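# Replace tarnished block in tall stack, park it on bench

## Task

Take the tarnished block out of the tall stack and put a clean block from the heap in its place. Set the tarnished block down on the empty bench, then open the grippers so nothing is held at the end.

## Robot and tools

Robot: two arms, left_arm and right_arm, each with six joints and a parallel gripper. The arm names do not match image sides. left_arm sits on the +y side of the table.

Frame: one shared world frame. Origin is on the table surface midway between the arms, +x points out across the table, +z points up. Result lines report each gripper's end_effector_position in metres and end_effector_quat_wxyz in this frame. The reported hand position can be somewhat wrong, more so when the arm is stretched far. The gripper's fingers extend along its local +z and close along its local y; the reported point lies between the pads, roughly 1 cm short of the fingertips.

Tool execute_actions, argument actions: a list holding at most one item, or empty.
- Empty list {"actions": []}: just returns the current state, sends nothing.
- Motion item {"rows": [[...]], "steps": n}: n is 1 to 15 control steps (each 1/30 s, default 15). rows holds 1 to 15 rows; row k is used on step k and the final row is reused for any remaining steps.
- Wait item {"steps": n} with no rows: n up to 300; returns after that many steps counted from the previous result, and your own reply time counts toward them.
- Optional pictures (true/false) controls whether camera images come back; by default they do.
A refused call moves nothing.

Each row: exactly 14 numbers, one flat list for both arms, even if only one moves. Order: left_arm waist, shoulder, elbow, wrist pitch, wrist yaw, wrist roll, opening; then the same seven for right_arm. The six joint values are absolute target angles in radians, in the same form as the Joint positions line (not offsets). Stated ranges per arm: waist -2.880 to 2.880, shoulder 0.000 to 3.142, elbow 0.000 to 3.019, wrist pitch -1.693 to 1.571, wrist yaw -1.571 to 1.571, wrist roll -2.094 to 2.094. True ends may differ by up to 0.019 rad either way. A target more than 0.019 rad beyond a stated end, and farther out than the current angle, gets the call refused. A target past the real end is clipped there, and a "joint sent to its limit" line may appear (possibly about an earlier action still running); its absence does not prove more travel exists. Opening is an absolute value from -1 (closed) to +1 (fully open).

Motion limits: per step each joint's target is held within a fixed distance of its measured angle (waist 0.264, shoulder 0.32, elbow 0.276, wrist pitch 0.33, wrist yaw 0.186, wrist roll 0.522 rad), and if targets would move the hand over 70 mm from where it is, all of that arm's targets are pulled back proportionally. Large moves therefore take several actions. After a call, arms keep heading to the last row while you think or wait, until all have nearly stopped or a step is HELD; after that only a new action pushes them further. Fingers already moving finish their motion.

Result lines: Joint positions and Joint velocities give, per arm, the six joints (rad, rad/s) then the pad gap (m, m/s; 0.094 m is fully open). grip_measured is the finger opening on the command scale; each gripper reads off by up to about 1 mm, constant within a scene. To hold a block, command roughly 0.03 below grip_measured for a firm grip, less of a difference for a lighter one. Pad force tops out near 50 to 62 N. "joint command not followed" means a clearance check altered or blocked some joint targets; the rest of the row still ran. HELD marks steps where your row was partly or wholly not sent. Joint torque readings are the drive output, biased and noisy, nonzero even in free air. MOTOR HOT appears from 85 °C; at 100 °C the arm drops what it holds and stops (OVER-TEMPERATURE FAULT), so do not hold loads longer than needed.

Tool zoom_image: camera (one of cam_head_left, cam_head_right, cam_high, cam_low, cam_left_wrist, cam_right_wrist) and region [x0, y0, x1, y1] in pixels of that 504x504 image, origin top-left, at most 504 by 504. Gives a closer look at the latest picture.

Tool finished_scene: scene = number of the current scene. Replying with no tool call ends everything.

Cameras come with pinhole+radial calibration (K, distortion, T_world_to_cam mapping world to camera); fixed ones may be off by a couple of degrees and millimetres, wrist ones follow the arm's joint readings.

Suggested order: look, locate the tarnished block in the tall stack, lift it out carefully without toppling the stack, place it on the empty bench and release, pick a clean block from the heap, set it into the vacant slot, then open both grippers and back away.

Avoid: anything leaving the table, knocking the stack over, dropping or slamming blocks, pressing hard, and arms colliding with each other. Brief outside tugs on held parts or nudges to loose objects can happen; recheck after them.

Each tool is called after "Emit:" as name(argument=value, ...) on one line, values as JSON.

## Session

I'll start by looking at the scene.

Emit:
execute_actions(actions=[])

Scene clock: 0.00 s of 7120.00 s.
left_arm: end_effector_position=(+0.3856, +0.3903, +0.3043) grip_measured=+1.000 end_effector_quat_wxyz=(+0.513, +0.444, +0.643, +0.355) | right_arm: end_effector_position=(+0.0785, +0.0365, +0.2052) grip_measured=+1.000 end_effector_quat_wxyz=(-0.165, +0.281, +0.945, +0.036)
Joint positions: left_arm=[0.402 0.808 0.566 0.01  0.253 1.268 0.094] | right_arm=[ 1.03   1.048  0.913 -1.391 -0.336  1.776  0.094]
Joint velocities: left_arm=[ 0.005  0.005 -0.002 -0.012  0.051 -0.051  0.   ] | right_arm=[-0.005 -0.005  0.002  0.002 -0.051  0.037  0.   ]
Joint torques (N m, as the arm reports them, + toward a larger angle): no reading

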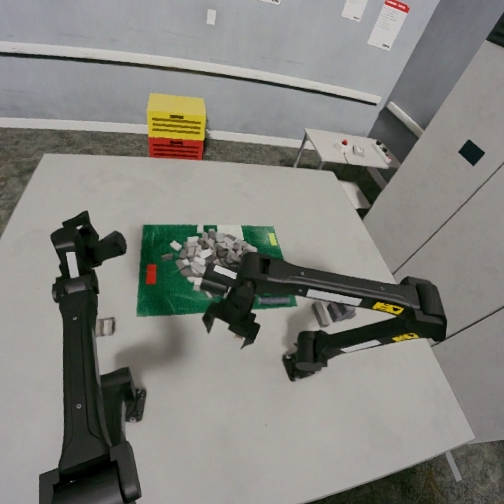

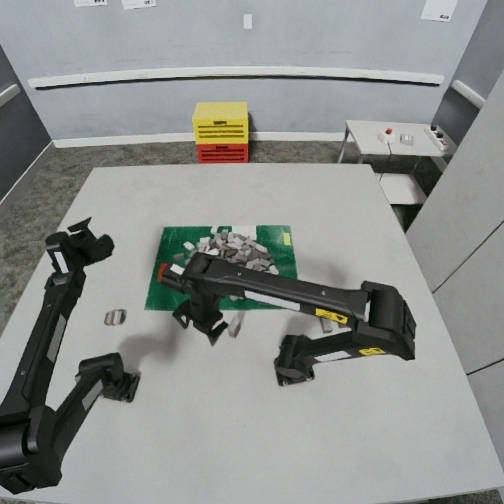

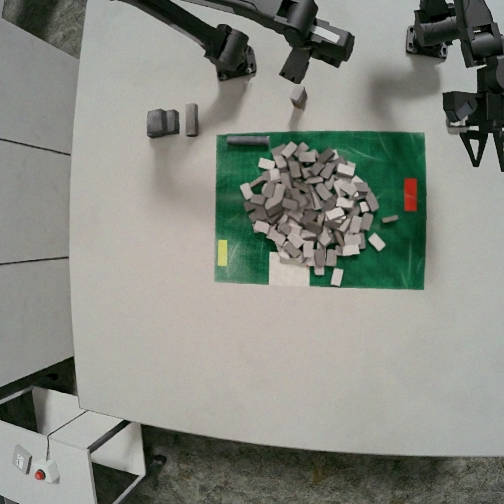

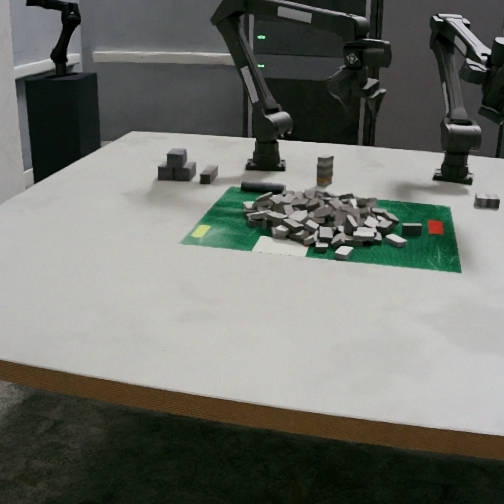

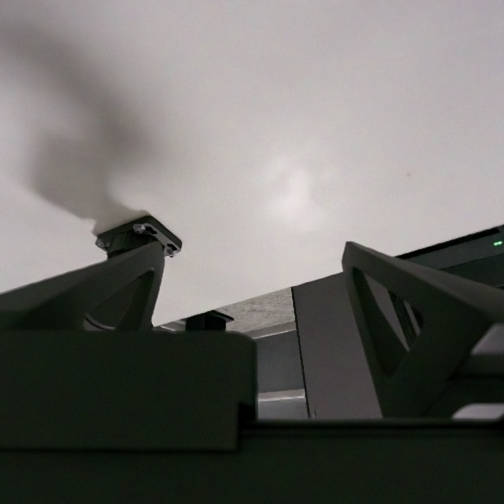

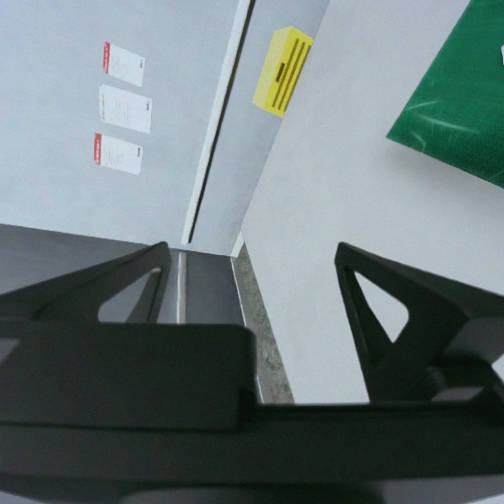

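Emit:
zoom_image(camera="cam_low", region=[290, 140, 360, 210])

Emit:
zoom_image(camera="cam_high", region=[200, 60, 440, 300])

Emit:
zoom_image(camera="cam_left_wrist", region=[0, 0, 504, 504])

Region (290, 140, 360, 210) of cam_low's 504x504 image, scaled by 7.200, with more detail than that image has.

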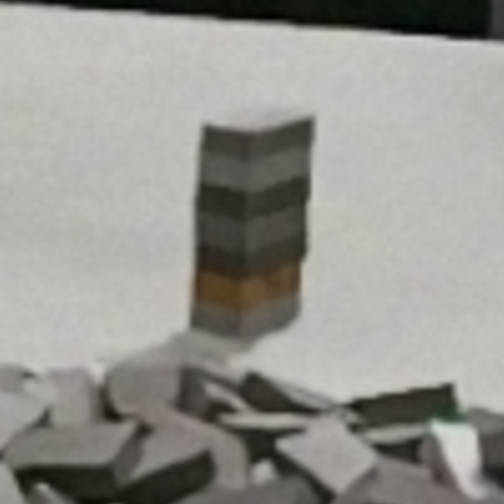

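Region (200, 60, 440, 300) of cam_high's 504x504 image, scaled by 2.100, with more detail than that image has.

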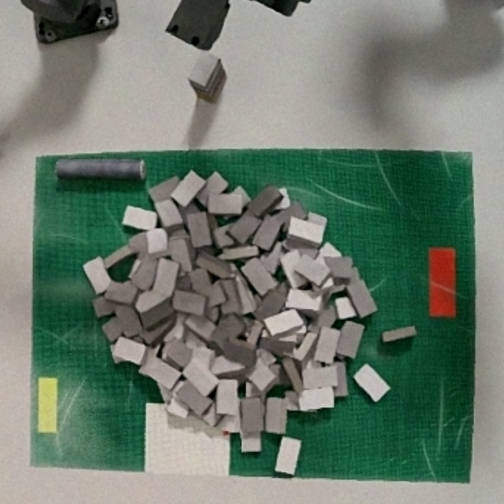

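Region (0, 0, 504, 504) of cam_left_wrist's 504x504 image, scaled by 1.000.

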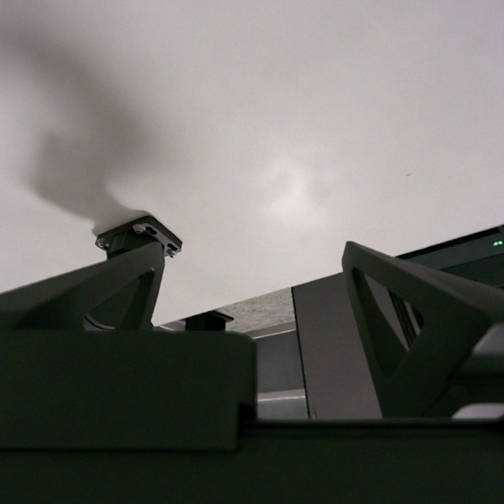

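Emit:
zoom_image(camera="cam_high", region=[274, 72, 324, 122])

Emit:
zoom_image(camera="cam_head_right", region=[200, 290, 270, 360])

Emit:
zoom_image(camera="cam_high", region=[320, 200, 420, 300])

Region (274, 72, 324, 122) of cam_high's 504x504 image, scaled by 10.080, with more detail than that image has.

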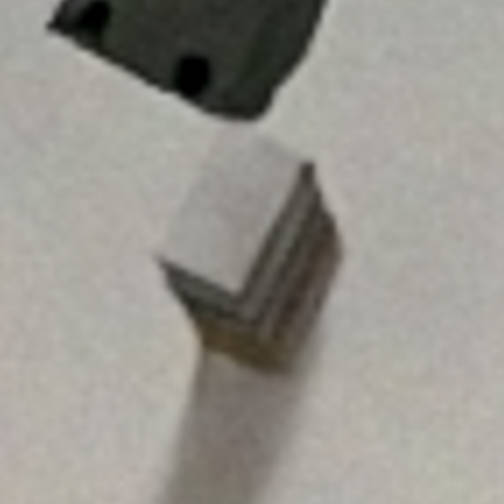

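Region (200, 290, 270, 360) of cam_head_right's 504x504 image, scaled by 7.200, with more detail than that image has.

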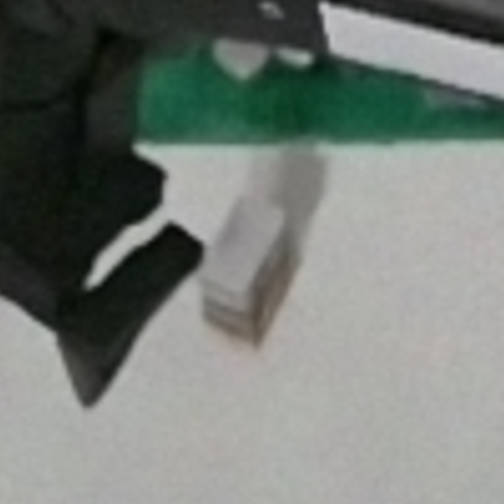

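Region (320, 200, 420, 300) of cam_high's 504x504 image, scaled by 5.040, with more detail than that image has.

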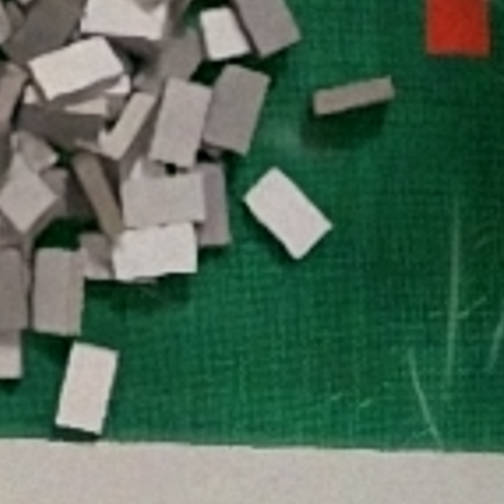

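Emit:
execute_actions(actions=[{"rows": [[0.395,0.808,0.566,0.01,0.253,1.268,1, 1.023,1.048,0.913,-1.391,-0.336,1.776,1],[0.38,0.808,0.566,0.01,0.253,1.268,1, 1.008,1.048,0.913,-1.391,-0.336,1.776,1],[0.36,0.808,0.566,0.01,0.253,1.268,1, 0.988,1.048,0.913,-1.391,-0.336,1.776,1],[0.335,0.808,0.566,0.01,0.253,1.268,1, 0.963,1.048,0.913,-1.391,-0.336,1.776,1],[0.305,0.808,0.566,0.01,0.253,1.268,1, 0.933,1.048,0.913,-1.391,-0.336,1.776,1],[0.27,0.808,0.566,0.01,0.253,1.268,1, 0.898,1.048,0.913,-1.391,-0.336,1.776,1],[0.235,0.808,0.566,0.01,0.253,1.268,1, 0.863,1.048,0.913,-1.391,-0.336,1.776,1],[0.2,0.808,0.566,0.01,0.253,1.268,1, 0.828,1.048,0.913,-1.391,-0.336,1.776,1],[0.165,0.808,0.566,0.01,0.253,1.268,1, 0.793,1.048,0.913,-1.391,-0.336,1.776,1],[0.13,0.808,0.566,0.01,0.253,1.268,1, 0.758,1.048,0.913,-1.391,-0.336,1.776,1],[0.1,0.808,0.566,0.01,0.253,1.268,1, 0.728,1.048,0.913,-1.391,-0.336,1.776,1],[0.075,0.808,0.566,0.01,0.253,1.268,1, 0.703,1.048,0.913,-1.391,-0.336,1.776,1],[0.055,0.808,0.566,0.01,0.253,1.268,1, 0.683,1.048,0.913,-1.391,-0.336,1.776,1],[0.04,0.808,0.566,0.01,0.253,1.268,1, 0.668,1.048,0.913,-1.391,-0.336,1.776,1],[0.032,0.808,0.566,0.01,0.253,1.268,1, 0.66,1.048,0.913,-1.391,-0.336,1.776,1]], "steps": 15}], pictures=false)

Scene clock: 53.03 s of 7120.00 s.
left_arm: end_effector_position=(+0.3827, +0.2455, +0.3043) grip_measured=+1.000 end_effector_quat_wxyz=(+0.567, +0.549, +0.556, +0.260) | right_arm: end_effector_position=(+0.1731, +0.0009, +0.2052) grip_measured=+1.000 end_effector_quat_wxyz=(-0.156, +0.443, +0.880, +0.065)
Joint positions: left_arm=[0.052 0.808 0.566 0.01  0.253 1.268 0.094] | right_arm=[ 0.675  1.048  0.913 -1.391 -0.336  1.776  0.094]
Joint velocities: left_arm=[-0.532 -0.015 -0.002 -0.007 -0.081 -0.022  0.   ] | right_arm=[-0.542 -0.005  0.007 -0.002 -0.066 -0.081  0.   ]
Joint torques (N m, as the arm reports them, + toward a larger angle): left_arm=[ 1.09 -2.63  9.15  1.04 -0.02 -0.1 ] | right_arm=[ 1.85 -4.02  8.41  0.3  -0.22  0.07]
Steps of this call (steps 1 to 90: nothing new was sent; then 49.53 s passed at rest; steps 91 to 105: all 15 steps of this action). Readings (joint positions):
91: left_arm=[0.402 0.808 0.566 0.010 0.253 1.268] | right_arm=[1.030 1.048 0.913 -1.391 -0.336 1.776]
92: left_arm=[0.401 0.808 0.566 0.010 0.253 1.268] | right_arm=[1.029 1.048 0.913 -1.391 -0.336 1.776]
94: left_arm=[0.390 0.808 0.566 0.010 0.253 1.268] | right_arm=[1.017 1.048 0.913 -1.391 -0.336 1.776]
98: left_arm=[0.288 0.808 0.566 0.010 0.252 1.268] | right_arm=[0.914 1.048 0.913 -1.391 -0.336 1.776]
105: the state above

Emit:
execute_actions(actions=[], pictures=false)

Emit:
execute_actions(actions=[{"rows": [[0.032,0.809,0.566,0.01,0.253,1.268,1, 0.66,1.048,0.913,-1.391,-0.335,1.776,1],[0.032,0.814,0.566,0.01,0.253,1.268,1, 0.66,1.048,0.913,-1.391,-0.33,1.776,1],[0.032,0.825,0.566,0.01,0.253,1.268,1, 0.66,1.048,0.913,-1.391,-0.317,1.776,1],[0.032,0.845,0.566,0.01,0.253,1.268,1, 0.66,1.048,0.913,-1.391,-0.295,1.776,1],[0.032,0.871,0.566,0.01,0.253,1.268,1, 0.66,1.048,0.913,-1.391,-0.265,1.776,1],[0.032,0.903,0.566,0.01,0.253,1.268,1, 0.66,1.048,0.913,-1.391,-0.229,1.776,1],[0.032,0.939,0.566,0.01,0.253,1.268,1, 0.66,1.048,0.913,-1.391,-0.189,1.776,1],[0.032,0.977,0.566,0.01,0.253,1.268,1, 0.66,1.048,0.913,-1.391,-0.147,1.776,1],[0.032,1.013,0.566,0.01,0.253,1.268,1, 0.66,1.048,0.913,-1.391,-0.107,1.776,1],[0.032,1.045,0.566,0.01,0.253,1.268,1, 0.66,1.048,0.913,-1.391,-0.071,1.776,1],[0.032,1.071,0.566,0.01,0.253,1.268,1, 0.66,1.048,0.913,-1.391,-0.041,1.776,1],[0.032,1.091,0.566,0.01,0.253,1.268,1, 0.66,1.048,0.913,-1.391,-0.019,1.776,1],[0.032,1.102,0.566,0.01,0.253,1.268,1, 0.66,1.048,0.913,-1.391,-0.006,1.776,1],[0.032,1.107,0.566,0.01,0.253,1.268,1, 0.66,1.048,0.913,-1.391,-0.001,1.776,1],[0.032,1.108,0.566,0.01,0.253,1.268,1, 0.66,1.048,0.913,-1.391,0,1.776,1]], "steps": 15}], pictures=false)

Emit:
execute_actions(actions=[{"rows": [[0.032,1.108,0.567,0.01,0.253,1.268,1, 0.66,1.048,0.913,-1.391,0,1.775,1],[0.032,1.108,0.573,0.01,0.253,1.268,1, 0.66,1.048,0.913,-1.391,0,1.77,1],[0.032,1.108,0.586,0.01,0.253,1.268,1, 0.66,1.048,0.913,-1.391,0,1.759,1],[0.032,1.108,0.609,0.01,0.253,1.268,1, 0.66,1.048,0.913,-1.391,0,1.741,1],[0.032,1.108,0.639,0.01,0.253,1.268,1, 0.66,1.048,0.913,-1.391,0,1.715,1],[0.032,1.108,0.677,0.01,0.253,1.268,1, 0.66,1.048,0.913,-1.391,0,1.684,1],[0.032,1.108,0.719,0.01,0.253,1.268,1, 0.66,1.048,0.913,-1.391,0,1.649,1],[0.032,1.108,0.763,0.01,0.253,1.268,1, 0.66,1.048,0.913,-1.391,0,1.613,1],[0.032,1.108,0.805,0.01,0.253,1.268,1, 0.66,1.048,0.913,-1.391,0,1.578,1],[0.032,1.108,0.843,0.01,0.253,1.268,1, 0.66,1.048,0.913,-1.391,0,1.547,1],[0.032,1.108,0.873,0.01,0.253,1.268,1, 0.66,1.048,0.913,-1.391,0,1.521,1],[0.032,1.108,0.896,0.01,0.253,1.268,1, 0.66,1.048,0.913,-1.391,0,1.503,1],[0.032,1.108,0.909,0.01,0.253,1.268,1, 0.66,1.048,0.913,-1.391,0,1.492,1],[0.032,1.108,0.915,0.01,0.253,1.268,1, 0.66,1.048,0.913,-1.391,0,1.487,1],[0.032,1.108,0.916,0.01,0.253,1.268,1, 0.66,1.048,0.913,-1.391,0,1.486,1]], "steps": 15}], pictures=false)

Emit:
execute_actions(actions=[{"rows": [[0.032,1.108,0.916,0.009,0.253,1.268,1, 0.66,1.048,0.913,-1.391,0,1.486,1],[0.032,1.108,0.916,0.0,0.253,1.268,1, 0.663,1.048,0.913,-1.391,0,1.486,1],[0.032,1.108,0.916,-0.019,0.253,1.268,1, 0.669,1.048,0.913,-1.391,0,1.486,1],[0.032,1.108,0.916,-0.051,0.253,1.268,1, 0.678,1.048,0.913,-1.391,0,1.486,1],[0.032,1.108,0.916,-0.095,0.253,1.268,1, 0.691,1.048,0.913,-1.391,0,1.486,1],[0.032,1.108,0.916,-0.149,0.253,1.268,1, 0.708,1.048,0.913,-1.391,0,1.486,1],[0.032,1.108,0.916,-0.209,0.253,1.268,1, 0.726,1.048,0.913,-1.391,0,1.486,1],[0.032,1.108,0.916,-0.271,0.253,1.268,1, 0.744,1.048,0.913,-1.391,0,1.486,1],[0.032,1.108,0.916,-0.331,0.253,1.268,1, 0.762,1.048,0.913,-1.391,0,1.486,1],[0.032,1.108,0.916,-0.385,0.253,1.268,1, 0.779,1.048,0.913,-1.391,0,1.486,1],[0.032,1.108,0.916,-0.429,0.253,1.268,1, 0.792,1.048,0.913,-1.391,0,1.486,1],[0.032,1.108,0.916,-0.461,0.253,1.268,1, 0.801,1.048,0.913,-1.391,0,1.486,1],[0.032,1.108,0.916,-0.48,0.253,1.268,1, 0.807,1.048,0.913,-1.391,0,1.486,1],[0.032,1.108,0.916,-0.489,0.253,1.268,1, 0.81,1.048,0.913,-1.391,0,1.486,1],[0.032,1.108,0.916,-0.49,0.253,1.268,1, 0.81,1.048,0.913,-1.391,0,1.486,1]], "steps": 15}], pictures=false)

Scene clock: 80.10 s of 7120.00 s.
left_arm: end_effector_position=(+0.3809, +0.2367, +0.3043) grip_measured=+1.000 end_effector_quat_wxyz=(+0.570, +0.555, +0.550, +0.253) | right_arm: end_effector_position=(+0.1785, -0.0024, +0.2052) grip_measured=+1.000 end_effector_quat_wxyz=(-0.155, +0.453, +0.875, +0.067)
Joint positions: left_arm=[0.031 0.808 0.566 0.01  0.254 1.268 0.094] | right_arm=[ 0.653  1.048  0.913 -1.391 -0.336  1.776  0.094]
Joint velocities: left_arm=[-0.015 -0.005 -0.002 -0.002 -0.037  0.022  0.   ] | right_arm=[-0.015 -0.005 -0.002  0.002 -0.007 -0.081  0.   ]
Joint torques (N m, as the arm reports them, + toward a larger angle): left_arm=[-0.05 -2.36  9.24  1.06  0.   -0.11] | right_arm=[ 0.76 -3.76  8.42  0.31 -0.22  0.06]
Steps of this call (steps 1 to 30: the robot went on to your last target; steps 31 to 90: nothing new was sent; then 24.07 s passed at rest). Readings (joint positions):
1: left_arm=[0.039 0.808 0.566 0.010 0.254 1.268] | right_arm=[0.661 1.048 0.913 -1.391 -0.336 1.776]
2: left_arm=[0.032 0.808 0.566 0.010 0.254 1.268] | right_arm=[0.654 1.048 0.913 -1.391 -0.336 1.776]
4: left_arm=[0.031 0.808 0.566 0.010 0.254 1.268] | right_arm=[0.653 1.048 0.913 -1.391 -0.336 1.776]
8: left_arm=[0.031 0.808 0.566 0.010 0.254 1.268] | right_arm=[0.653 1.048 0.913 -1.391 -0.336 1.776]
90: the state above
All arms were judged still, so your last target was given up. Only a new action makes them travel on or press farther. Fingers that are still opening or closing keep moving.

Scene clock: 80.60 s of 7120.00 s.
left_arm: end_effector_position=(+0.4134, +0.2331, +0.1752) grip_measured=+1.000 end_effector_quat_wxyz=(+0.468, +0.597, +0.627, +0.174) | right_arm: end_effector_position=(+0.2191, -0.0402, +0.1956) grip_measured=+1.000 end_effector_quat_wxyz=(+0.003, +0.462, +0.886, +0.022)
Joint positions: left_arm=[0.031 1.115 0.561 0.01  0.254 1.268 0.094] | right_arm=[ 0.653  1.048  0.913 -1.391 -0.007  1.776  0.094]
Joint velocities: left_arm=[-0.015  0.484 -0.076 -0.017 -0.051  0.022  0.   ] | right_arm=[-0.015  0.005 -0.022  0.012  0.081  0.037  0.   ]
Joint torques (N m, as the arm reports them, + toward a larger angle): left_arm=[ 0.24 -8.03  8.85  1.    0.07 -0.09] | right_arm=[ 0.73 -3.74  8.42  0.32  0.19  0.06]
Steps of this call (steps 1 to 15: all 15 steps of this action). Readings (joint positions):
1: left_arm=[0.031 0.808 0.566 0.010 0.254 1.268] | right_arm=[0.653 1.048 0.913 -1.391 -0.336 1.776]
2: left_arm=[0.031 0.808 0.566 0.010 0.254 1.268] | right_arm=[0.653 1.048 0.913 -1.391 -0.335 1.776]
4: left_arm=[0.031 0.809 0.566 0.010 0.254 1.268] | right_arm=[0.653 1.048 0.913 -1.391 -0.313 1.776]
8: left_arm=[0.031 0.870 0.566 0.010 0.254 1.268] | right_arm=[0.653 1.048 0.913 -1.391 -0.184 1.776]
15: the state above

Scene clock: 81.10 s of 7120.00 s.
left_arm: end_effector_position=(+0.4668, +0.2271, +0.2739) grip_measured=+1.000 end_effector_quat_wxyz=(+0.526, +0.576, +0.586, +0.219) | right_arm: end_effector_position=(+0.2195, -0.0406, +0.1956) grip_measured=+1.000 end_effector_quat_wxyz=(+0.007, +0.362, +0.932, +0.021)
Joint positions: left_arm=[0.031 1.129 0.752 0.007 0.254 1.268 0.094] | right_arm=[ 0.653  1.048  0.913 -1.391 -0.004  1.556  0.094]
Joint velocities: left_arm=[-0.015 -0.005  0.676 -0.012  0.037  0.022  0.   ] | right_arm=[ 0.005 -0.005  0.007  0.007 -0.095 -0.491  0.   ]
Joint torques (N m, as the arm reports them, + toward a larger angle): left_arm=[ 0.2  -7.27 12.86  1.13  0.04 -0.09] | right_arm=[ 0.69 -3.8   8.43  0.33  0.2  -0.02]
Steps of this call (steps 1 to 15: all 15 steps of this action). Readings (joint positions):
1: left_arm=[0.031 1.127 0.558 0.010 0.254 1.268] | right_arm=[0.653 1.048 0.913 -1.391 -0.005 1.776]
2: left_arm=[0.031 1.131 0.556 0.008 0.254 1.268] | right_arm=[0.653 1.048 0.913 -1.391 -0.004 1.776]
4: left_arm=[0.031 1.129 0.557 0.008 0.254 1.268] | right_arm=[0.653 1.048 0.913 -1.391 -0.004 1.770]
8: left_arm=[0.031 1.129 0.595 0.007 0.254 1.268] | right_arm=[0.653 1.048 0.913 -1.391 -0.004 1.711]
15: the state above

Scene clock: 81.60 s of 7120.00 s.
left_arm: end_effector_position=(+0.4403, +0.2301, +0.2664) grip_measured=+1.000 end_effector_quat_wxyz=(+0.421, +0.611, +0.656, +0.139) | right_arm: end_effector_position=(+0.1862, -0.0136, +0.1956) grip_measured=+1.000 end_effector_quat_wxyz=(+0.006, +0.261, +0.965, +0.021)
Joint positions: left_arm=[ 0.031  1.108  0.89  -0.46   0.254  1.268  0.094] | right_arm=[ 0.807  1.048  0.913 -1.391 -0.002  1.496  0.094]
Joint velocities: left_arm=[-0.005 -0.015  0.007 -0.452 -0.037  0.066  0.   ] | right_arm=[ 0.142 -0.015 -0.002 -0.007 -0.007 -0.037  0.   ]
Joint torques (N m, as the arm reports them, + toward a larger angle): left_arm=[ 0.24 -6.18 10.82  0.95  0.09 -0.09] | right_arm=[-0.39 -3.75  8.44  0.34  0.13 -0.05]
Steps of this call (steps 1 to 15: all 15 steps of this action). Readings (joint positions):
1: left_arm=[0.031 1.129 0.775 0.007 0.254 1.268] | right_arm=[0.653 1.048 0.913 -1.391 -0.004 1.543]
2: left_arm=[0.031 1.129 0.798 0.007 0.254 1.268] | right_arm=[0.653 1.048 0.913 -1.391 -0.004 1.533]
4: left_arm=[0.031 1.129 0.844 -0.008 0.254 1.268] | right_arm=[0.655 1.048 0.913 -1.391 -0.003 1.519]
8: left_arm=[0.031 1.114 0.890 -0.150 0.254 1.268] | right_arm=[0.694 1.048 0.913 -1.391 -0.002 1.505]
15: the state above

Emit:
execute_actions(actions=[])

Scene clock: 84.37 s of 7120.00 s.
left_arm: end_effector_position=(+0.4367, +0.2305, +0.2619) grip_measured=+1.000 end_effector_quat_wxyz=(+0.412, +0.613, +0.660, +0.132) | right_arm: end_effector_position=(+0.1853, -0.0130, +0.1956) grip_measured=+1.000 end_effector_quat_wxyz=(+0.006, +0.258, +0.966, +0.021)
Joint positions: left_arm=[ 0.031  1.108  0.89  -0.484  0.254  1.268  0.094] | right_arm=[ 0.811  1.048  0.913 -1.391 -0.002  1.494  0.094]
Joint velocities: left_arm=[-0.015 -0.005 -0.002 -0.002  0.066 -0.11   0.   ] | right_arm=[-0.015 -0.024  0.007  0.007 -0.022 -0.051  0.   ]
Joint torques (N m, as the arm reports them, + toward a larger angle): left_arm=[ 0.29 -6.08 10.88  0.7   0.09 -0.07] | right_arm=[ 0.02 -3.78  8.44  0.34  0.13 -0.04]
Steps of this call (steps 1 to 30: the robot went on to your last target; steps 31 to 83: nothing new was sent). Readings (joint positions):
1: left_arm=[0.031 1.108 0.890 -0.471 0.254 1.268] | right_arm=[0.810 1.048 0.913 -1.391 -0.002 1.495]
2: left_arm=[0.031 1.108 0.890 -0.478 0.254 1.268] | right_arm=[0.811 1.048 0.913 -1.391 -0.002 1.495]
4: left_arm=[0.031 1.108 0.890 -0.482 0.254 1.268] | right_arm=[0.811 1.048 0.913 -1.391 -0.002 1.495]
8: left_arm=[0.031 1.108 0.890 -0.483 0.254 1.268] | right_arm=[0.811 1.048 0.913 -1.391 -0.002 1.494]
83: the state above
All arms were judged still, so your last target was given up. Only a new action makes them travel on or press farther. Fingers that are still opening or closing keep moving.
camera_calibration (this result's frames):
cam_left_wrist: T_world_to_cam=[[-0.700099, -0.202995, -0.684584, 0.52687], [-0.34078, 0.937495, 0.0705147, -0.0789308], [0.62748, 0.28266, -0.725515, -0.0247335], [0, 0, 0, 1]] pos_world=[0.357483, 0.18794, 0.348308]
cam_right_wrist: T_world_to_cam=[[-0.495925, -0.867253, -0.0439443, 0.0910291], [-0.718301, 0.38126, 0.581966, 0.0261098], [-0.487957, 0.320177, -0.812025, 0.379233], [0, 0, 0, 1]] pos_world=[0.248948, -0.0524309, 0.296752]

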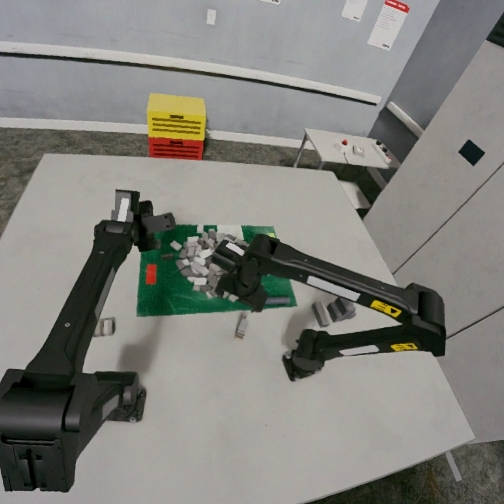

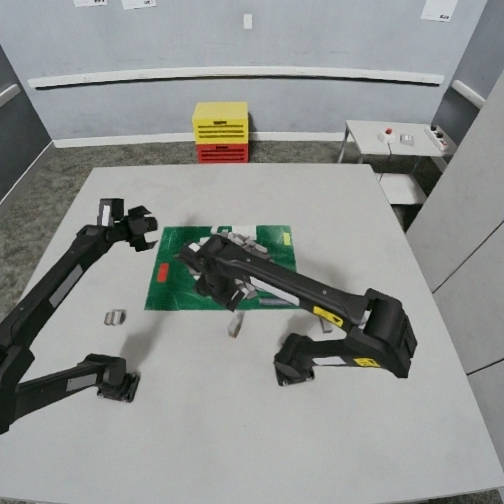

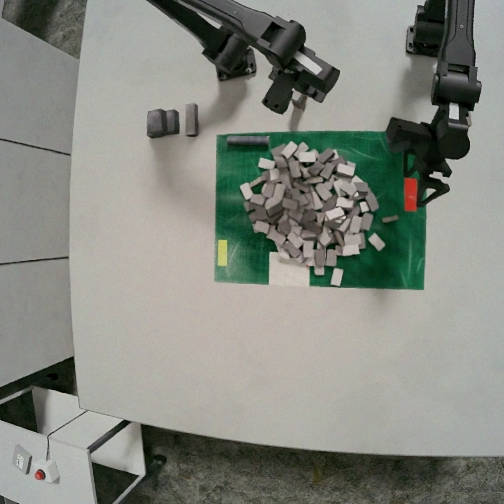

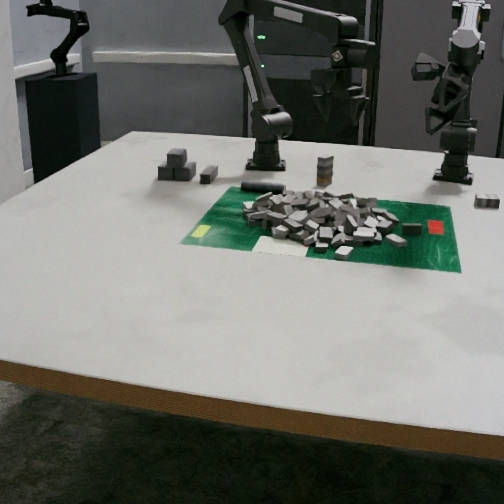

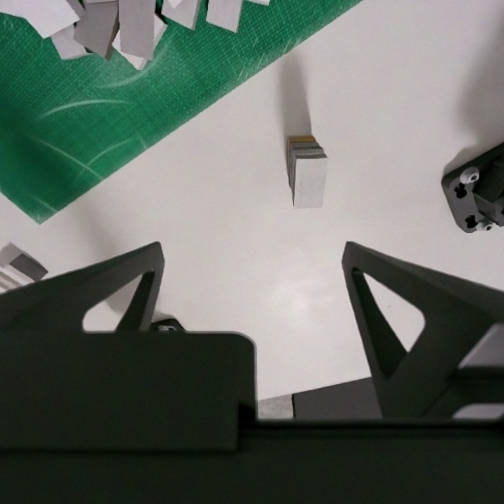

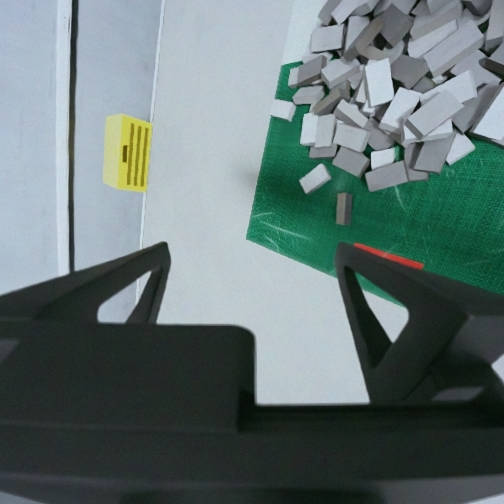

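Emit:
zoom_image(camera="cam_left_wrist", region=[256, 120, 356, 220])

Emit:
zoom_image(camera="cam_low", region=[290, 40, 400, 150])

Emit:
zoom_image(camera="cam_right_wrist", region=[250, 80, 410, 240])

Region (256, 120, 356, 220) of cam_left_wrist's 504x504 image, scaled by 5.040, with more detail than that image has.

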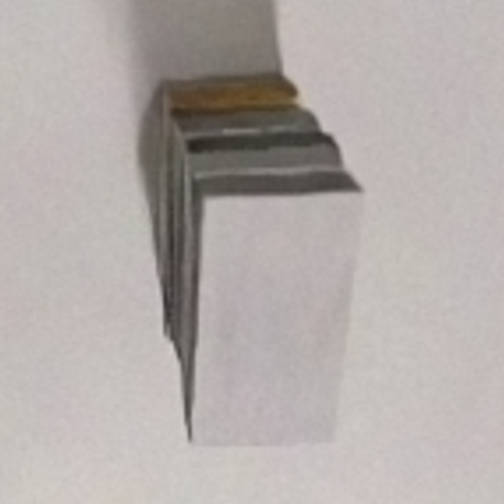

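Region (290, 40, 400, 150) of cam_low's 504x504 image, scaled by 4.582, with more detail than that image has.

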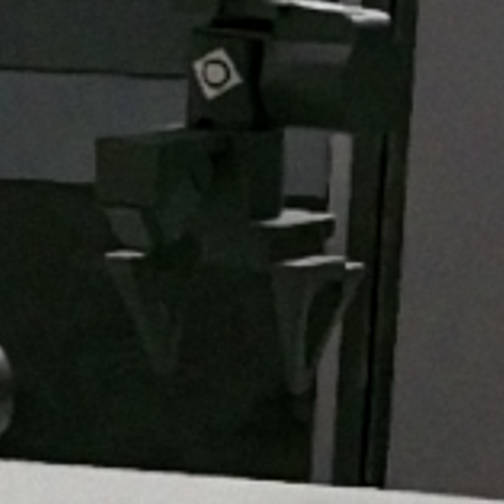

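Region (250, 80, 410, 240) of cam_right_wrist's 504x504 image, scaled by 3.150, with more detail than that image has.

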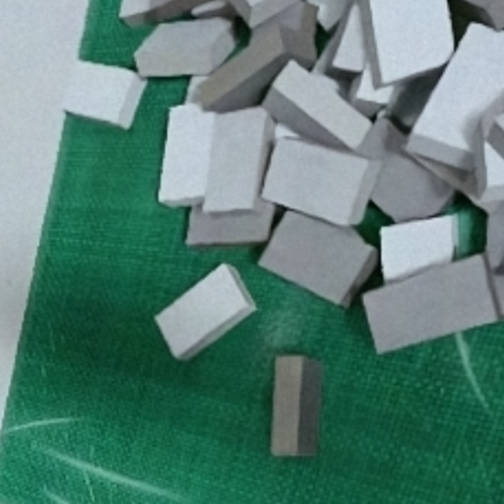

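Emit:
zoom_image(camera="cam_high", region=[357, 222, 397, 262])

Emit:
zoom_image(camera="cam_low", region=[304, 150, 344, 190])

Emit:
zoom_image(camera="cam_head_left", region=[220, 305, 260, 345])

Region (357, 222, 397, 262) of cam_high's 504x504 image, scaled by 12.600, with more detail than that image has.

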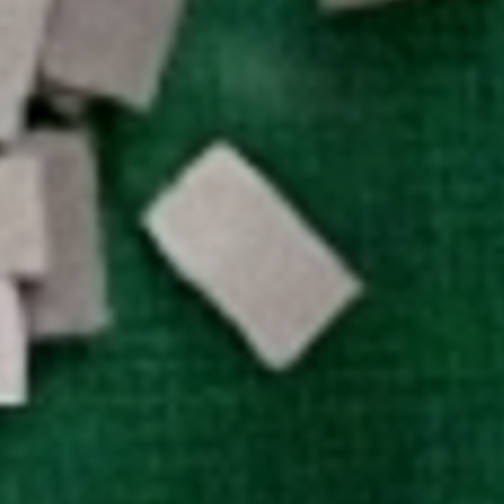

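Region (304, 150, 344, 190) of cam_low's 504x504 image, scaled by 12.600, with more detail than that image has.

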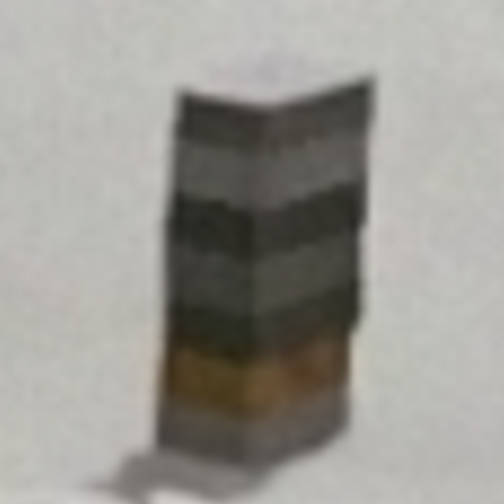

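Region (220, 305, 260, 345) of cam_head_left's 504x504 image, scaled by 12.600, with more detail than that image has.

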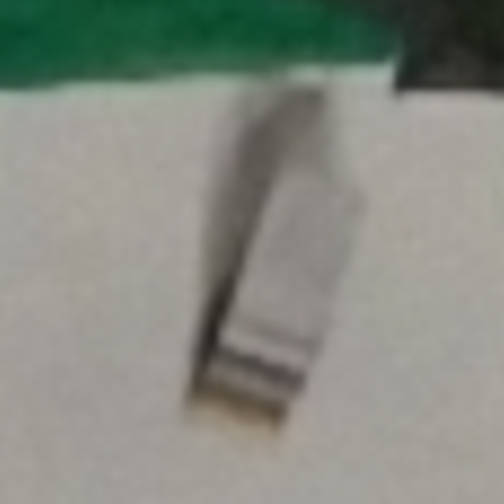

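Emit:
zoom_image(camera="cam_left_wrist", region=[320, 224, 504, 440])

Emit:
zoom_image(camera="cam_left_wrist", region=[60, 224, 200, 364])

Emit:
zoom_image(camera="cam_low", region=[400, 30, 504, 150])

Emit:
zoom_image(camera="cam_high", region=[380, 100, 490, 220])

Region (320, 224, 504, 440) of cam_left_wrist's 504x504 image, scaled by 2.333, with more detail than that image has; it fills the left 429 columns of this view, and the rest is white.

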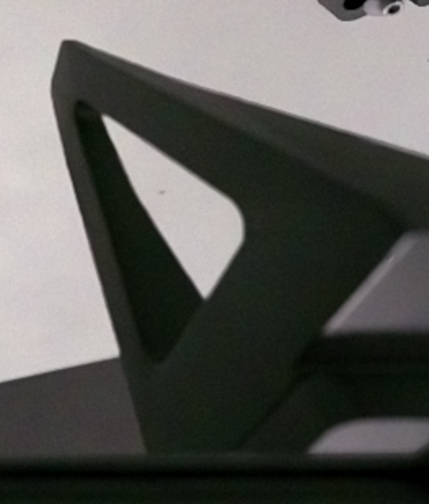

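Region (60, 224, 200, 364) of cam_left_wrist's 504x504 image, scaled by 3.600, with more detail than that image has.

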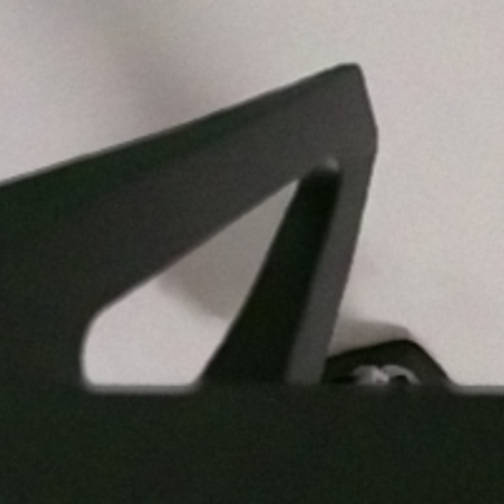

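Region (400, 30, 504, 150) of cam_low's 504x504 image, scaled by 4.200, with more detail than that image has; it fills the left 437 columns of this view, and the rest is white.

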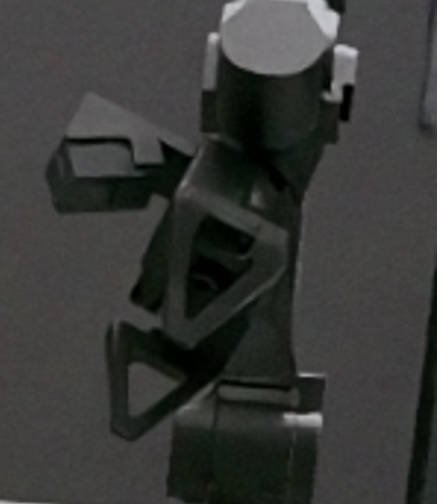

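Region (380, 100, 490, 220) of cam_high's 504x504 image, scaled by 4.200, with more detail than that image has; it fills the left 462 columns of this view, and the rest is white.

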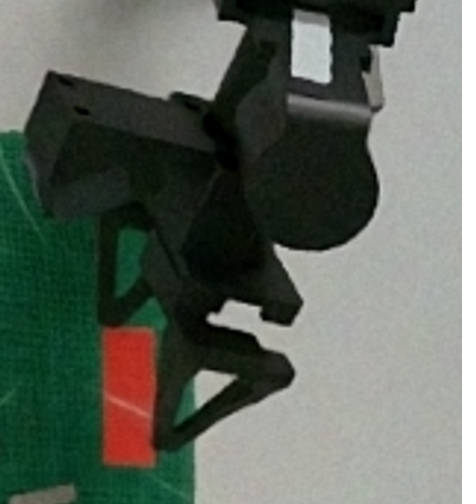

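Emit:
execute_actions(actions=[{"rows": [[0.031,1.109,0.891,-0.485,0.254,1.266,0.999,0.811,1.048,0.913,-1.391,0,1.494,0.999],[0.031,1.111,0.892,-0.486,0.253,1.261,0.997,0.811,1.048,0.912,-1.391,0,1.494,0.998],[0.03,1.114,0.895,-0.489,0.252,1.252,0.993,0.811,1.048,0.912,-1.39,0,1.494,0.995],[0.029,1.118,0.9,-0.494,0.251,1.24,0.988,0.811,1.047,0.91,-1.39,0,1.494,0.991],[0.028,1.124,0.905,-0.499,0.249,1.225,0.981,0.811,1.047,0.909,-1.389,0,1.493,0.985],[0.027,1.131,0.912,-0.506,0.247,1.206,0.973,0.811,1.046,0.907,-1.388,0,1.493,0.979],[0.025,1.14,0.92,-0.514,0.245,1.183,0.964,0.811,1.046,0.905,-1.387,0,1.493,0.971],[0.023,1.15,0.929,-0.523,0.242,1.157,0.953,0.811,1.045,0.903,-1.386,0,1.492,0.962],[0.021,1.161,0.939,-0.533,0.239,1.128,0.94,0.812,1.044,0.9,-1.385,0,1.492,0.952],[0.019,1.173,0.951,-0.544,0.235,1.095,0.926,0.812,1.043,0.897,-1.383,0,1.491,0.941],[0.016,1.187,0.964,-0.557,0.231,1.059,0.91,0.812,1.042,0.893,-1.381,0,1.491,0.928],[0.013,1.202,0.978,-0.571,0.227,1.019,0.893,0.812,1.041,0.89,-1.38,0,1.49,0.915],[0.01,1.218,0.993,-0.586,0.222,0.975,0.875,0.812,1.039,0.886,-1.378,0,1.49,0.9],[0.007,1.235,1.009,-0.602,0.217,0.929,0.855,0.812,1.038,0.881,-1.376,0,1.489,0.884],[0.004,1.254,1.027,-0.62,0.212,0.878,0.833,0.813,1.037,0.877,-1.373,0,1.488,0.867]], "steps": 15}], pictures=false)

Emit:
execute_actions(actions=[{"rows": [[0,1.2737,1.0455,-0.6379,0.206,0.8266,0.811,0.813,1.0352,0.8716,-1.371,0,1.4874,0.849],[-0.0038,1.2931,1.0637,-0.6561,0.2004,0.7746,0.789,0.813,1.0336,0.8668,-1.3686,0,1.4866,0.831],[-0.0075,1.3126,1.082,-0.6742,0.1947,0.7227,0.767,0.813,1.0321,0.8619,-1.3663,0,1.4858,0.813],[-0.0112,1.3321,1.1003,-0.6923,0.1891,0.6708,0.744,0.813,1.0306,0.857,-1.3639,0,1.4851,0.796],[-0.0148,1.3516,1.1186,-0.7104,0.1834,0.6188,0.722,0.814,1.0291,0.8522,-1.3616,0,1.4843,0.778],[-0.0185,1.3711,1.1369,-0.7285,0.1778,0.5669,0.7,0.814,1.0276,0.8473,-1.3592,0,1.4835,0.76],[-0.0222,1.3906,1.1552,-0.7466,0.1722,0.515,0.678,0.814,1.0261,0.8424,-1.3568,0,1.4827,0.742],[-0.0258,1.4101,1.1735,-0.7647,0.1665,0.463,0.656,0.814,1.0246,0.8376,-1.3545,0,1.4819,0.724],[-0.0295,1.4296,1.1918,-0.7828,0.1609,0.4111,0.633,0.814,1.0231,0.8327,-1.3521,0,1.4812,0.707],[-0.0332,1.4491,1.2101,-0.8009,0.1552,0.3592,0.611,0.815,1.0216,0.8278,-1.3498,0,1.4804,0.689],[-0.0368,1.4685,1.2283,-0.8191,0.1496,0.3072,0.589,0.815,1.02,0.823,-1.3474,0,1.4796,0.671],[-0.0405,1.488,1.2466,-0.8372,0.1439,0.2553,0.567,0.815,1.0185,0.8181,-1.3451,0,1.4788,0.653],[-0.0442,1.5075,1.2649,-0.8553,0.1383,0.2034,0.544,0.815,1.017,0.8132,-1.3427,0,1.4781,0.636],[-0.0478,1.527,1.2832,-0.8734,0.1326,0.1514,0.522,0.815,1.0155,0.8084,-1.3404,0,1.4773,0.618],[-0.0515,1.5465,1.3015,-0.8915,0.127,0.0995,0.5,0.816,1.014,0.8035,-1.338,0,1.4765,0.6]], "steps": 15}], pictures=false)

Emit:
execute_actions(actions=[{"rows": [[-0.0552,1.566,1.3198,-0.9096,0.1214,0.0476,0.478,0.816,1.0125,0.7986,-1.3356,0,1.4757,0.582],[-0.0588,1.5855,1.3381,-0.9277,0.1157,-0.0044,0.456,0.816,1.011,0.7938,-1.3333,0,1.4749,0.564],[-0.0625,1.605,1.3564,-0.9458,0.1101,-0.0563,0.433,0.816,1.0095,0.7889,-1.3309,0,1.4742,0.547],[-0.0662,1.6245,1.3747,-0.9639,0.1044,-0.1082,0.411,0.816,1.008,0.784,-1.3286,0,1.4734,0.529],[-0.0698,1.6439,1.3929,-0.9821,0.0988,-0.1602,0.389,0.817,1.0064,0.7792,-1.3262,0,1.4726,0.511],[-0.0735,1.6634,1.4112,-1.0002,0.0931,-0.2121,0.367,0.817,1.0049,0.7743,-1.3239,0,1.4718,0.493],[-0.0772,1.6829,1.4295,-1.0183,0.0875,-0.264,0.344,0.817,1.0034,0.7694,-1.3215,0,1.4711,0.476],[-0.0808,1.7024,1.4478,-1.0364,0.0818,-0.316,0.322,0.817,1.0019,0.7646,-1.3192,0,1.4703,0.458],[-0.0845,1.7219,1.4661,-1.0545,0.0762,-0.3679,0.3,0.817,1.0004,0.7597,-1.3168,0,1.4695,0.44],[-0.0882,1.7414,1.4844,-1.0726,0.0706,-0.4198,0.278,0.818,0.9989,0.7548,-1.3144,0,1.4687,0.422],[-0.0918,1.7609,1.5027,-1.0907,0.0649,-0.4718,0.256,0.818,0.9974,0.75,-1.3121,0,1.4679,0.404],[-0.0955,1.7804,1.521,-1.1088,0.0593,-0.5237,0.233,0.818,0.9959,0.7451,-1.3097,0,1.4672,0.387],[-0.0992,1.7999,1.5393,-1.1269,0.0536,-0.5756,0.211,0.818,0.9944,0.7402,-1.3074,0,1.4664,0.369],[-0.1028,1.8193,1.5575,-1.1451,0.048,-0.6276,0.189,0.818,0.9928,0.7354,-1.305,0,1.4656,0.351],[-0.1065,1.8388,1.5758,-1.1632,0.0423,-0.6795,0.167,0.819,0.9913,0.7305,-1.3027,0,1.4648,0.333]], "steps": 15}], pictures=false)

Emit:
execute_actions(actions=[{"rows": [[-0.11,1.858,1.594,-1.181,0.037,-0.73,0.145,0.819,0.99,0.726,-1.3,0,1.464,0.316],[-0.113,1.875,1.61,-1.197,0.032,-0.776,0.125,0.819,0.989,0.721,-1.298,0,1.463,0.3],[-0.116,1.891,1.625,-1.212,0.027,-0.82,0.107,0.819,0.987,0.717,-1.296,0,1.463,0.285],[-0.119,1.906,1.639,-1.226,0.023,-0.86,0.09,0.819,0.986,0.714,-1.295,0,1.462,0.272],[-0.122,1.92,1.652,-1.239,0.019,-0.896,0.074,0.819,0.985,0.71,-1.293,0,1.462,0.259],[-0.124,1.932,1.664,-1.25,0.015,-0.929,0.06,0.819,0.984,0.707,-1.291,0,1.461,0.248],[-0.126,1.943,1.674,-1.26,0.012,-0.958,0.047,0.82,0.983,0.704,-1.29,0,1.461,0.238],[-0.128,1.953,1.683,-1.269,0.009,-0.984,0.036,0.82,0.982,0.702,-1.289,0,1.46,0.229],[-0.13,1.962,1.691,-1.277,0.007,-1.007,0.027,0.82,0.982,0.7,-1.288,0,1.46,0.221],[-0.131,1.969,1.698,-1.284,0.005,-1.026,0.019,0.82,0.981,0.698,-1.287,0,1.46,0.215],[-0.132,1.975,1.703,-1.289,0.003,-1.041,0.012,0.82,0.981,0.697,-1.286,0,1.459,0.209],[-0.133,1.979,1.708,-1.294,0.002,-1.053,0.007,0.82,0.98,0.695,-1.286,0,1.459,0.205],[-0.134,1.982,1.711,-1.297,0.001,-1.062,0.003,0.82,0.98,0.695,-1.285,0,1.459,0.202],[-0.134,1.984,1.712,-1.298,0,-1.067,0.001,0.82,0.98,0.694,-1.285,0,1.459,0.2],[-0.134,1.985,1.713,-1.299,0,-1.069,0,0.82,0.98,0.694,-1.285,0,1.459,0.2]], "steps": 15}], pictures=false)

Emit:
execute_actions(actions=[{"steps": 15}])

Scene clock: 204.87 s of 7120.00 s.
left_arm: end_effector_position=(+0.4421, +0.2335, +0.2250) grip_measured=+0.845 end_effector_quat_wxyz=(+0.358, +0.543, +0.757, +0.066) | right_arm: end_effector_position=(+0.1848, -0.0137, +0.1931) grip_measured=+0.876 end_effector_quat_wxyz=(+0.006, +0.258, +0.966, +0.021)
Joint positions: left_arm=[ 0.026  1.2    0.933 -0.585  0.218  1.046  0.087] | right_arm=[ 0.811  1.047  0.906 -1.386 -0.002  1.494  0.088]
Joint velocities: left_arm=[-0.073  0.581  0.442 -0.466 -0.11  -1.062 -0.019] | right_arm=[ 0.005 -0.015 -0.115  0.066 -0.066  0.007 -0.015]
Joint torques (N m, as the arm reports them, + toward a larger angle): left_arm=[-1.33 -6.37 13.69  0.76  0.05 -0.17] | right_arm=[ 0.27 -4.61  6.81  0.8   0.13 -0.02]
Steps of this call (steps 1 to 90: nothing new was sent; then 117.00 s passed at rest; steps 91 to 105: all 15 steps of this action). Readings (joint positions):
91: left_arm=[0.031 1.108 0.890 -0.484 0.254 1.268] | right_arm=[0.811 1.048 0.913 -1.391 -0.002 1.494]
92: left_arm=[0.031 1.108 0.890 -0.484 0.254 1.268] | right_arm=[0.811 1.048 0.913 -1.391 -0.002 1.494]
94: left_arm=[0.031 1.108 0.890 -0.484 0.253 1.265] | right_arm=[0.811 1.048 0.913 -1.391 -0.002 1.494]
98: left_arm=[0.031 1.112 0.890 -0.501 0.246 1.229] | right_arm=[0.811 1.048 0.913 -1.391 -0.002 1.494]
105: the state above

Scene clock: 205.37 s of 7120.00 s.
left_arm: end_effector_position=(+0.4951, +0.2114, +0.1900) grip_measured=+0.512 end_effector_quat_wxyz=(+0.226, +0.255, +0.939, -0.048) | right_arm: end_effector_position=(+0.1757, -0.0271, +0.1692) grip_measured=+0.610 end_effector_quat_wxyz=(+0.003, +0.255, +0.967, +0.011)
Joint positions: left_arm=[-0.031  1.491  1.217 -0.849  0.134  0.328  0.071] | right_arm=[ 0.811  1.027  0.83  -1.352 -0.002  1.487  0.076]
Joint velocities: left_arm=[-0.112  0.571  0.535 -0.535 -0.154 -1.429 -0.021] | right_arm=[-0.015 -0.063 -0.125  0.051 -0.007 -0.022 -0.016]
Joint torques (N m, as the arm reports them, + toward a larger angle): left_arm=[-1.18 -9.42 12.33  0.29  0.   -0.1 ] | right_arm=[ 0.58 -3.76  6.99  0.35  0.13 -0.03]
Steps of this call (steps 1 to 15: all 15 steps of this action). Readings (joint positions):
1: left_arm=[0.023 1.221 0.950 -0.602 0.212 1.007] | right_arm=[0.811 1.046 0.901 -1.383 -0.002 1.494]
2: left_arm=[0.019 1.242 0.968 -0.618 0.207 0.965] | right_arm=[0.811 1.045 0.895 -1.381 -0.002 1.494]
4: left_arm=[0.012 1.284 1.008 -0.653 0.196 0.876] | right_arm=[0.811 1.043 0.884 -1.377 -0.002 1.494]
8: left_arm=[-0.005 1.360 1.087 -0.722 0.174 0.683] | right_arm=[0.811 1.039 0.863 -1.368 -0.002 1.492]
15: the state above

Scene clock: 205.87 s of 7120.00 s.
left_arm: end_effector_position=(+0.5303, +0.1881, +0.1346) grip_measured=+0.179 end_effector_quat_wxyz=(+0.067, -0.108, +0.991, -0.050) | right_arm: end_effector_position=(+0.1665, -0.0405, +0.1469) grip_measured=+0.343 end_effector_quat_wxyz=(+0.000, +0.250, +0.968, +0.003)
Joint positions: left_arm=[-0.086  1.782  1.492 -1.12   0.049 -0.449  0.055] | right_arm=[ 0.811  1.004  0.756 -1.317 -0.002  1.476  0.063]
Joint velocities: left_arm=[-0.122  0.571  0.535 -0.545 -0.125 -1.502 -0.021] | right_arm=[-0.015 -0.054 -0.139  0.061  0.007 -0.022 -0.016]
Joint torques (N m, as the arm reports them, + toward a larger angle): left_arm=[ -1.19 -13.06  11.8   -0.13  -0.07  -0.08] | right_arm=[ 0.8  -3.36  7.03  0.49  0.13 -0.05]
Steps of this call (steps 1 to 15: all 15 steps of this action). Readings (joint positions):
1: left_arm=[-0.034 1.510 1.235 -0.867 0.128 0.276] | right_arm=[0.811 1.025 0.825 -1.349 -0.002 1.487]
2: left_arm=[-0.038 1.530 1.254 -0.885 0.122 0.225] | right_arm=[0.811 1.023 0.820 -1.347 -0.002 1.486]
4: left_arm=[-0.045 1.569 1.290 -0.921 0.111 0.121] | right_arm=[0.811 1.020 0.810 -1.342 -0.002 1.485]
8: left_arm=[-0.060 1.647 1.363 -0.994 0.089 -0.086] | right_arm=[0.811 1.015 0.790 -1.333 -0.002 1.482]
15: the state above

Scene clock: 206.37 s of 7120.00 s.
left_arm: end_effector_position=(+0.5400, +0.1722, +0.0896) grip_measured=+0.003 end_effector_quat_wxyz=(-0.013, -0.357, +0.934, +0.008) | right_arm: end_effector_position=(+0.1608, -0.0489, +0.1336) grip_measured=+0.202 end_effector_quat_wxyz=(-0.001, +0.246, +0.969, -0.001)
Joint positions: left_arm=[-0.122  1.967  1.652 -1.286  0.003 -0.994  0.047] | right_arm=[ 0.811  0.99   0.712 -1.295 -0.002  1.468  0.056]
Joint velocities: left_arm=[-0.005  0.054  0.051 -0.071 -0.051 -0.374 -0.002] | right_arm=[-0.024 -0.015 -0.012 -0.012  0.007 -0.066 -0.   ]
Joint torques (N m, as the arm reports them, + toward a larger angle): left_arm=[ -1.14 -15.62  11.79  -0.69  -0.18  -0.13] | right_arm=[ 0.9  -3.21  7.07  0.33  0.13 -0.03]
Steps of this call (steps 1 to 15: all 15 steps of this action). Readings (joint positions):
1: left_arm=[-0.089 1.802 1.511 -1.139 0.044 -0.501] | right_arm=[0.811 1.003 0.751 -1.314 -0.002 1.475]
2: left_arm=[-0.093 1.821 1.529 -1.156 0.039 -0.552] | right_arm=[0.811 1.001 0.747 -1.312 -0.002 1.474]
4: left_arm=[-0.100 1.856 1.562 -1.188 0.029 -0.649] | right_arm=[0.811 0.998 0.737 -1.308 -0.002 1.473]
8: left_arm=[-0.112 1.916 1.613 -1.240 0.014 -0.816] | right_arm=[0.811 0.994 0.723 -1.301 -0.002 1.471]
15: the state above

Scene clock: 206.87 s of 7120.00 s.
left_arm: end_effector_position=(+0.5418, +0.1716, +0.0919) grip_measured=+0.002 end_effector_quat_wxyz=(-0.012, -0.385, +0.923, +0.008) | right_arm: end_effector_position=(+0.1608, -0.0488, +0.1336) grip_measured=+0.202 end_effector_quat_wxyz=(-0.001, +0.245, +0.969, -0.000)
Joint positions: left_arm=[-0.122  1.969  1.661 -1.291  0.002 -1.054  0.047] | right_arm=[ 0.811  0.99   0.712 -1.294 -0.002  1.467  0.056]
Joint velocities: left_arm=[-0.005 -0.015  0.002 -0.017 -0.007 -0.051 -0.   ] | right_arm=[-0.005 -0.015  0.002 -0.017  0.022  0.037 -0.002]
Joint torques (N m, as the arm reports them, + toward a larger angle): left_arm=[ -1.03 -15.43  11.45  -0.6   -0.19  -0.17] | right_arm=[ 0.92 -3.22  6.94  0.55  0.13 -0.04]
Steps of this call (steps 1 to 15: the robot went on to your last target). Readings (joint positions):
1: left_arm=[-0.122 1.969 1.654 -1.288 0.003 -1.006] | right_arm=[0.811 0.990 0.712 -1.295 -0.002 1.468]
2: left_arm=[-0.122 1.969 1.655 -1.289 0.003 -1.016] | right_arm=[0.811 0.990 0.712 -1.295 -0.002 1.468]
4: left_arm=[-0.122 1.969 1.657 -1.291 0.002 -1.031] | right_arm=[0.811 0.990 0.712 -1.294 -0.002 1.467]
8: left_arm=[-0.122 1.969 1.661 -1.291 0.002 -1.046] | right_arm=[0.811 0.990 0.712 -1.294 -0.002 1.467]
15: the state above
camera_calibration (this result's frames):
cam_left_wrist: T_world_to_cam=[[0.702956, -0.710858, -0.0230976, -0.261707], [-0.554386, -0.567989, 0.608313, 0.348704], [-0.445544, -0.414812, -0.793361, 0.509862], [0, 0, 0, 1]] pos_world=[0.604451, 0.22352, 0.186339]
cam_right_wrist: T_world_to_cam=[[-0.47278, -0.881178, 0.00199441, 0.0346029], [-0.713765, 0.384283, 0.585548, 0.0571934], [-0.516738, 0.275412, -0.810636, 0.330705], [0, 0, 0, 1]] pos_world=[0.22807, -0.0825672, 0.234523]

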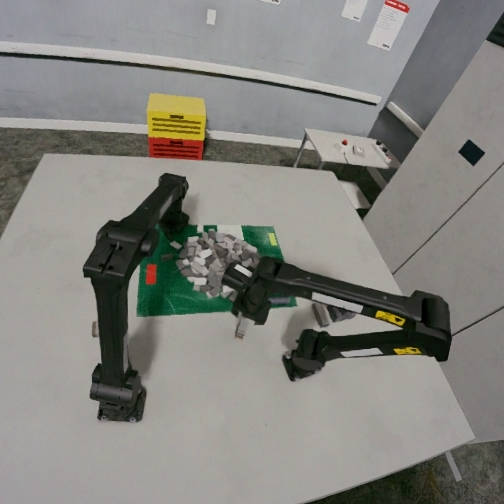

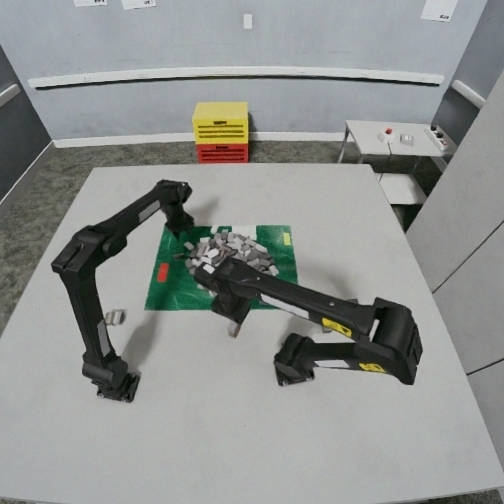

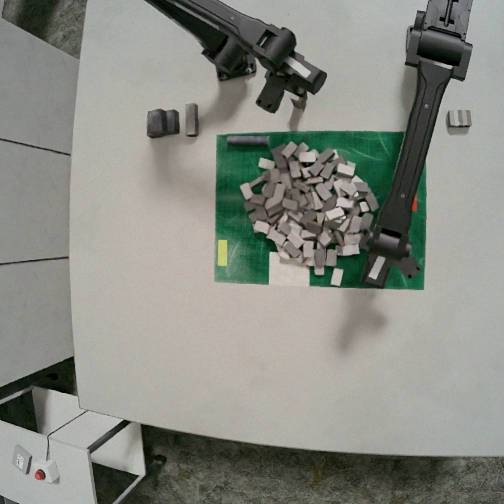

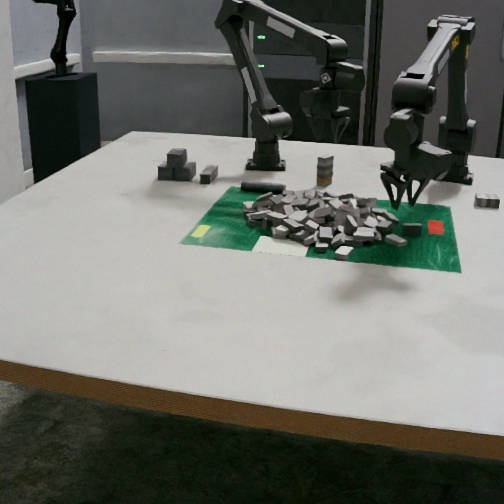

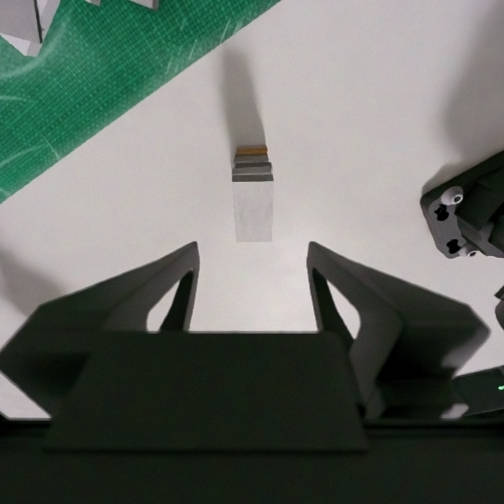

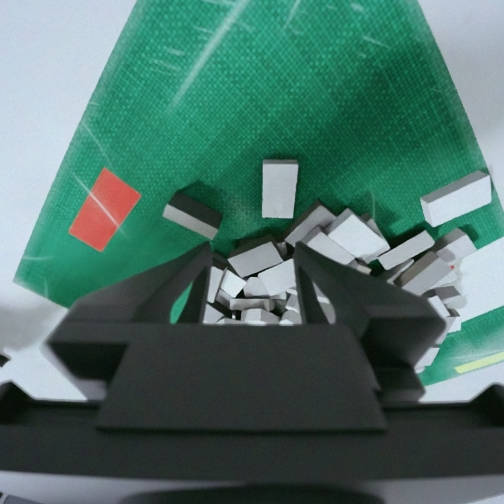

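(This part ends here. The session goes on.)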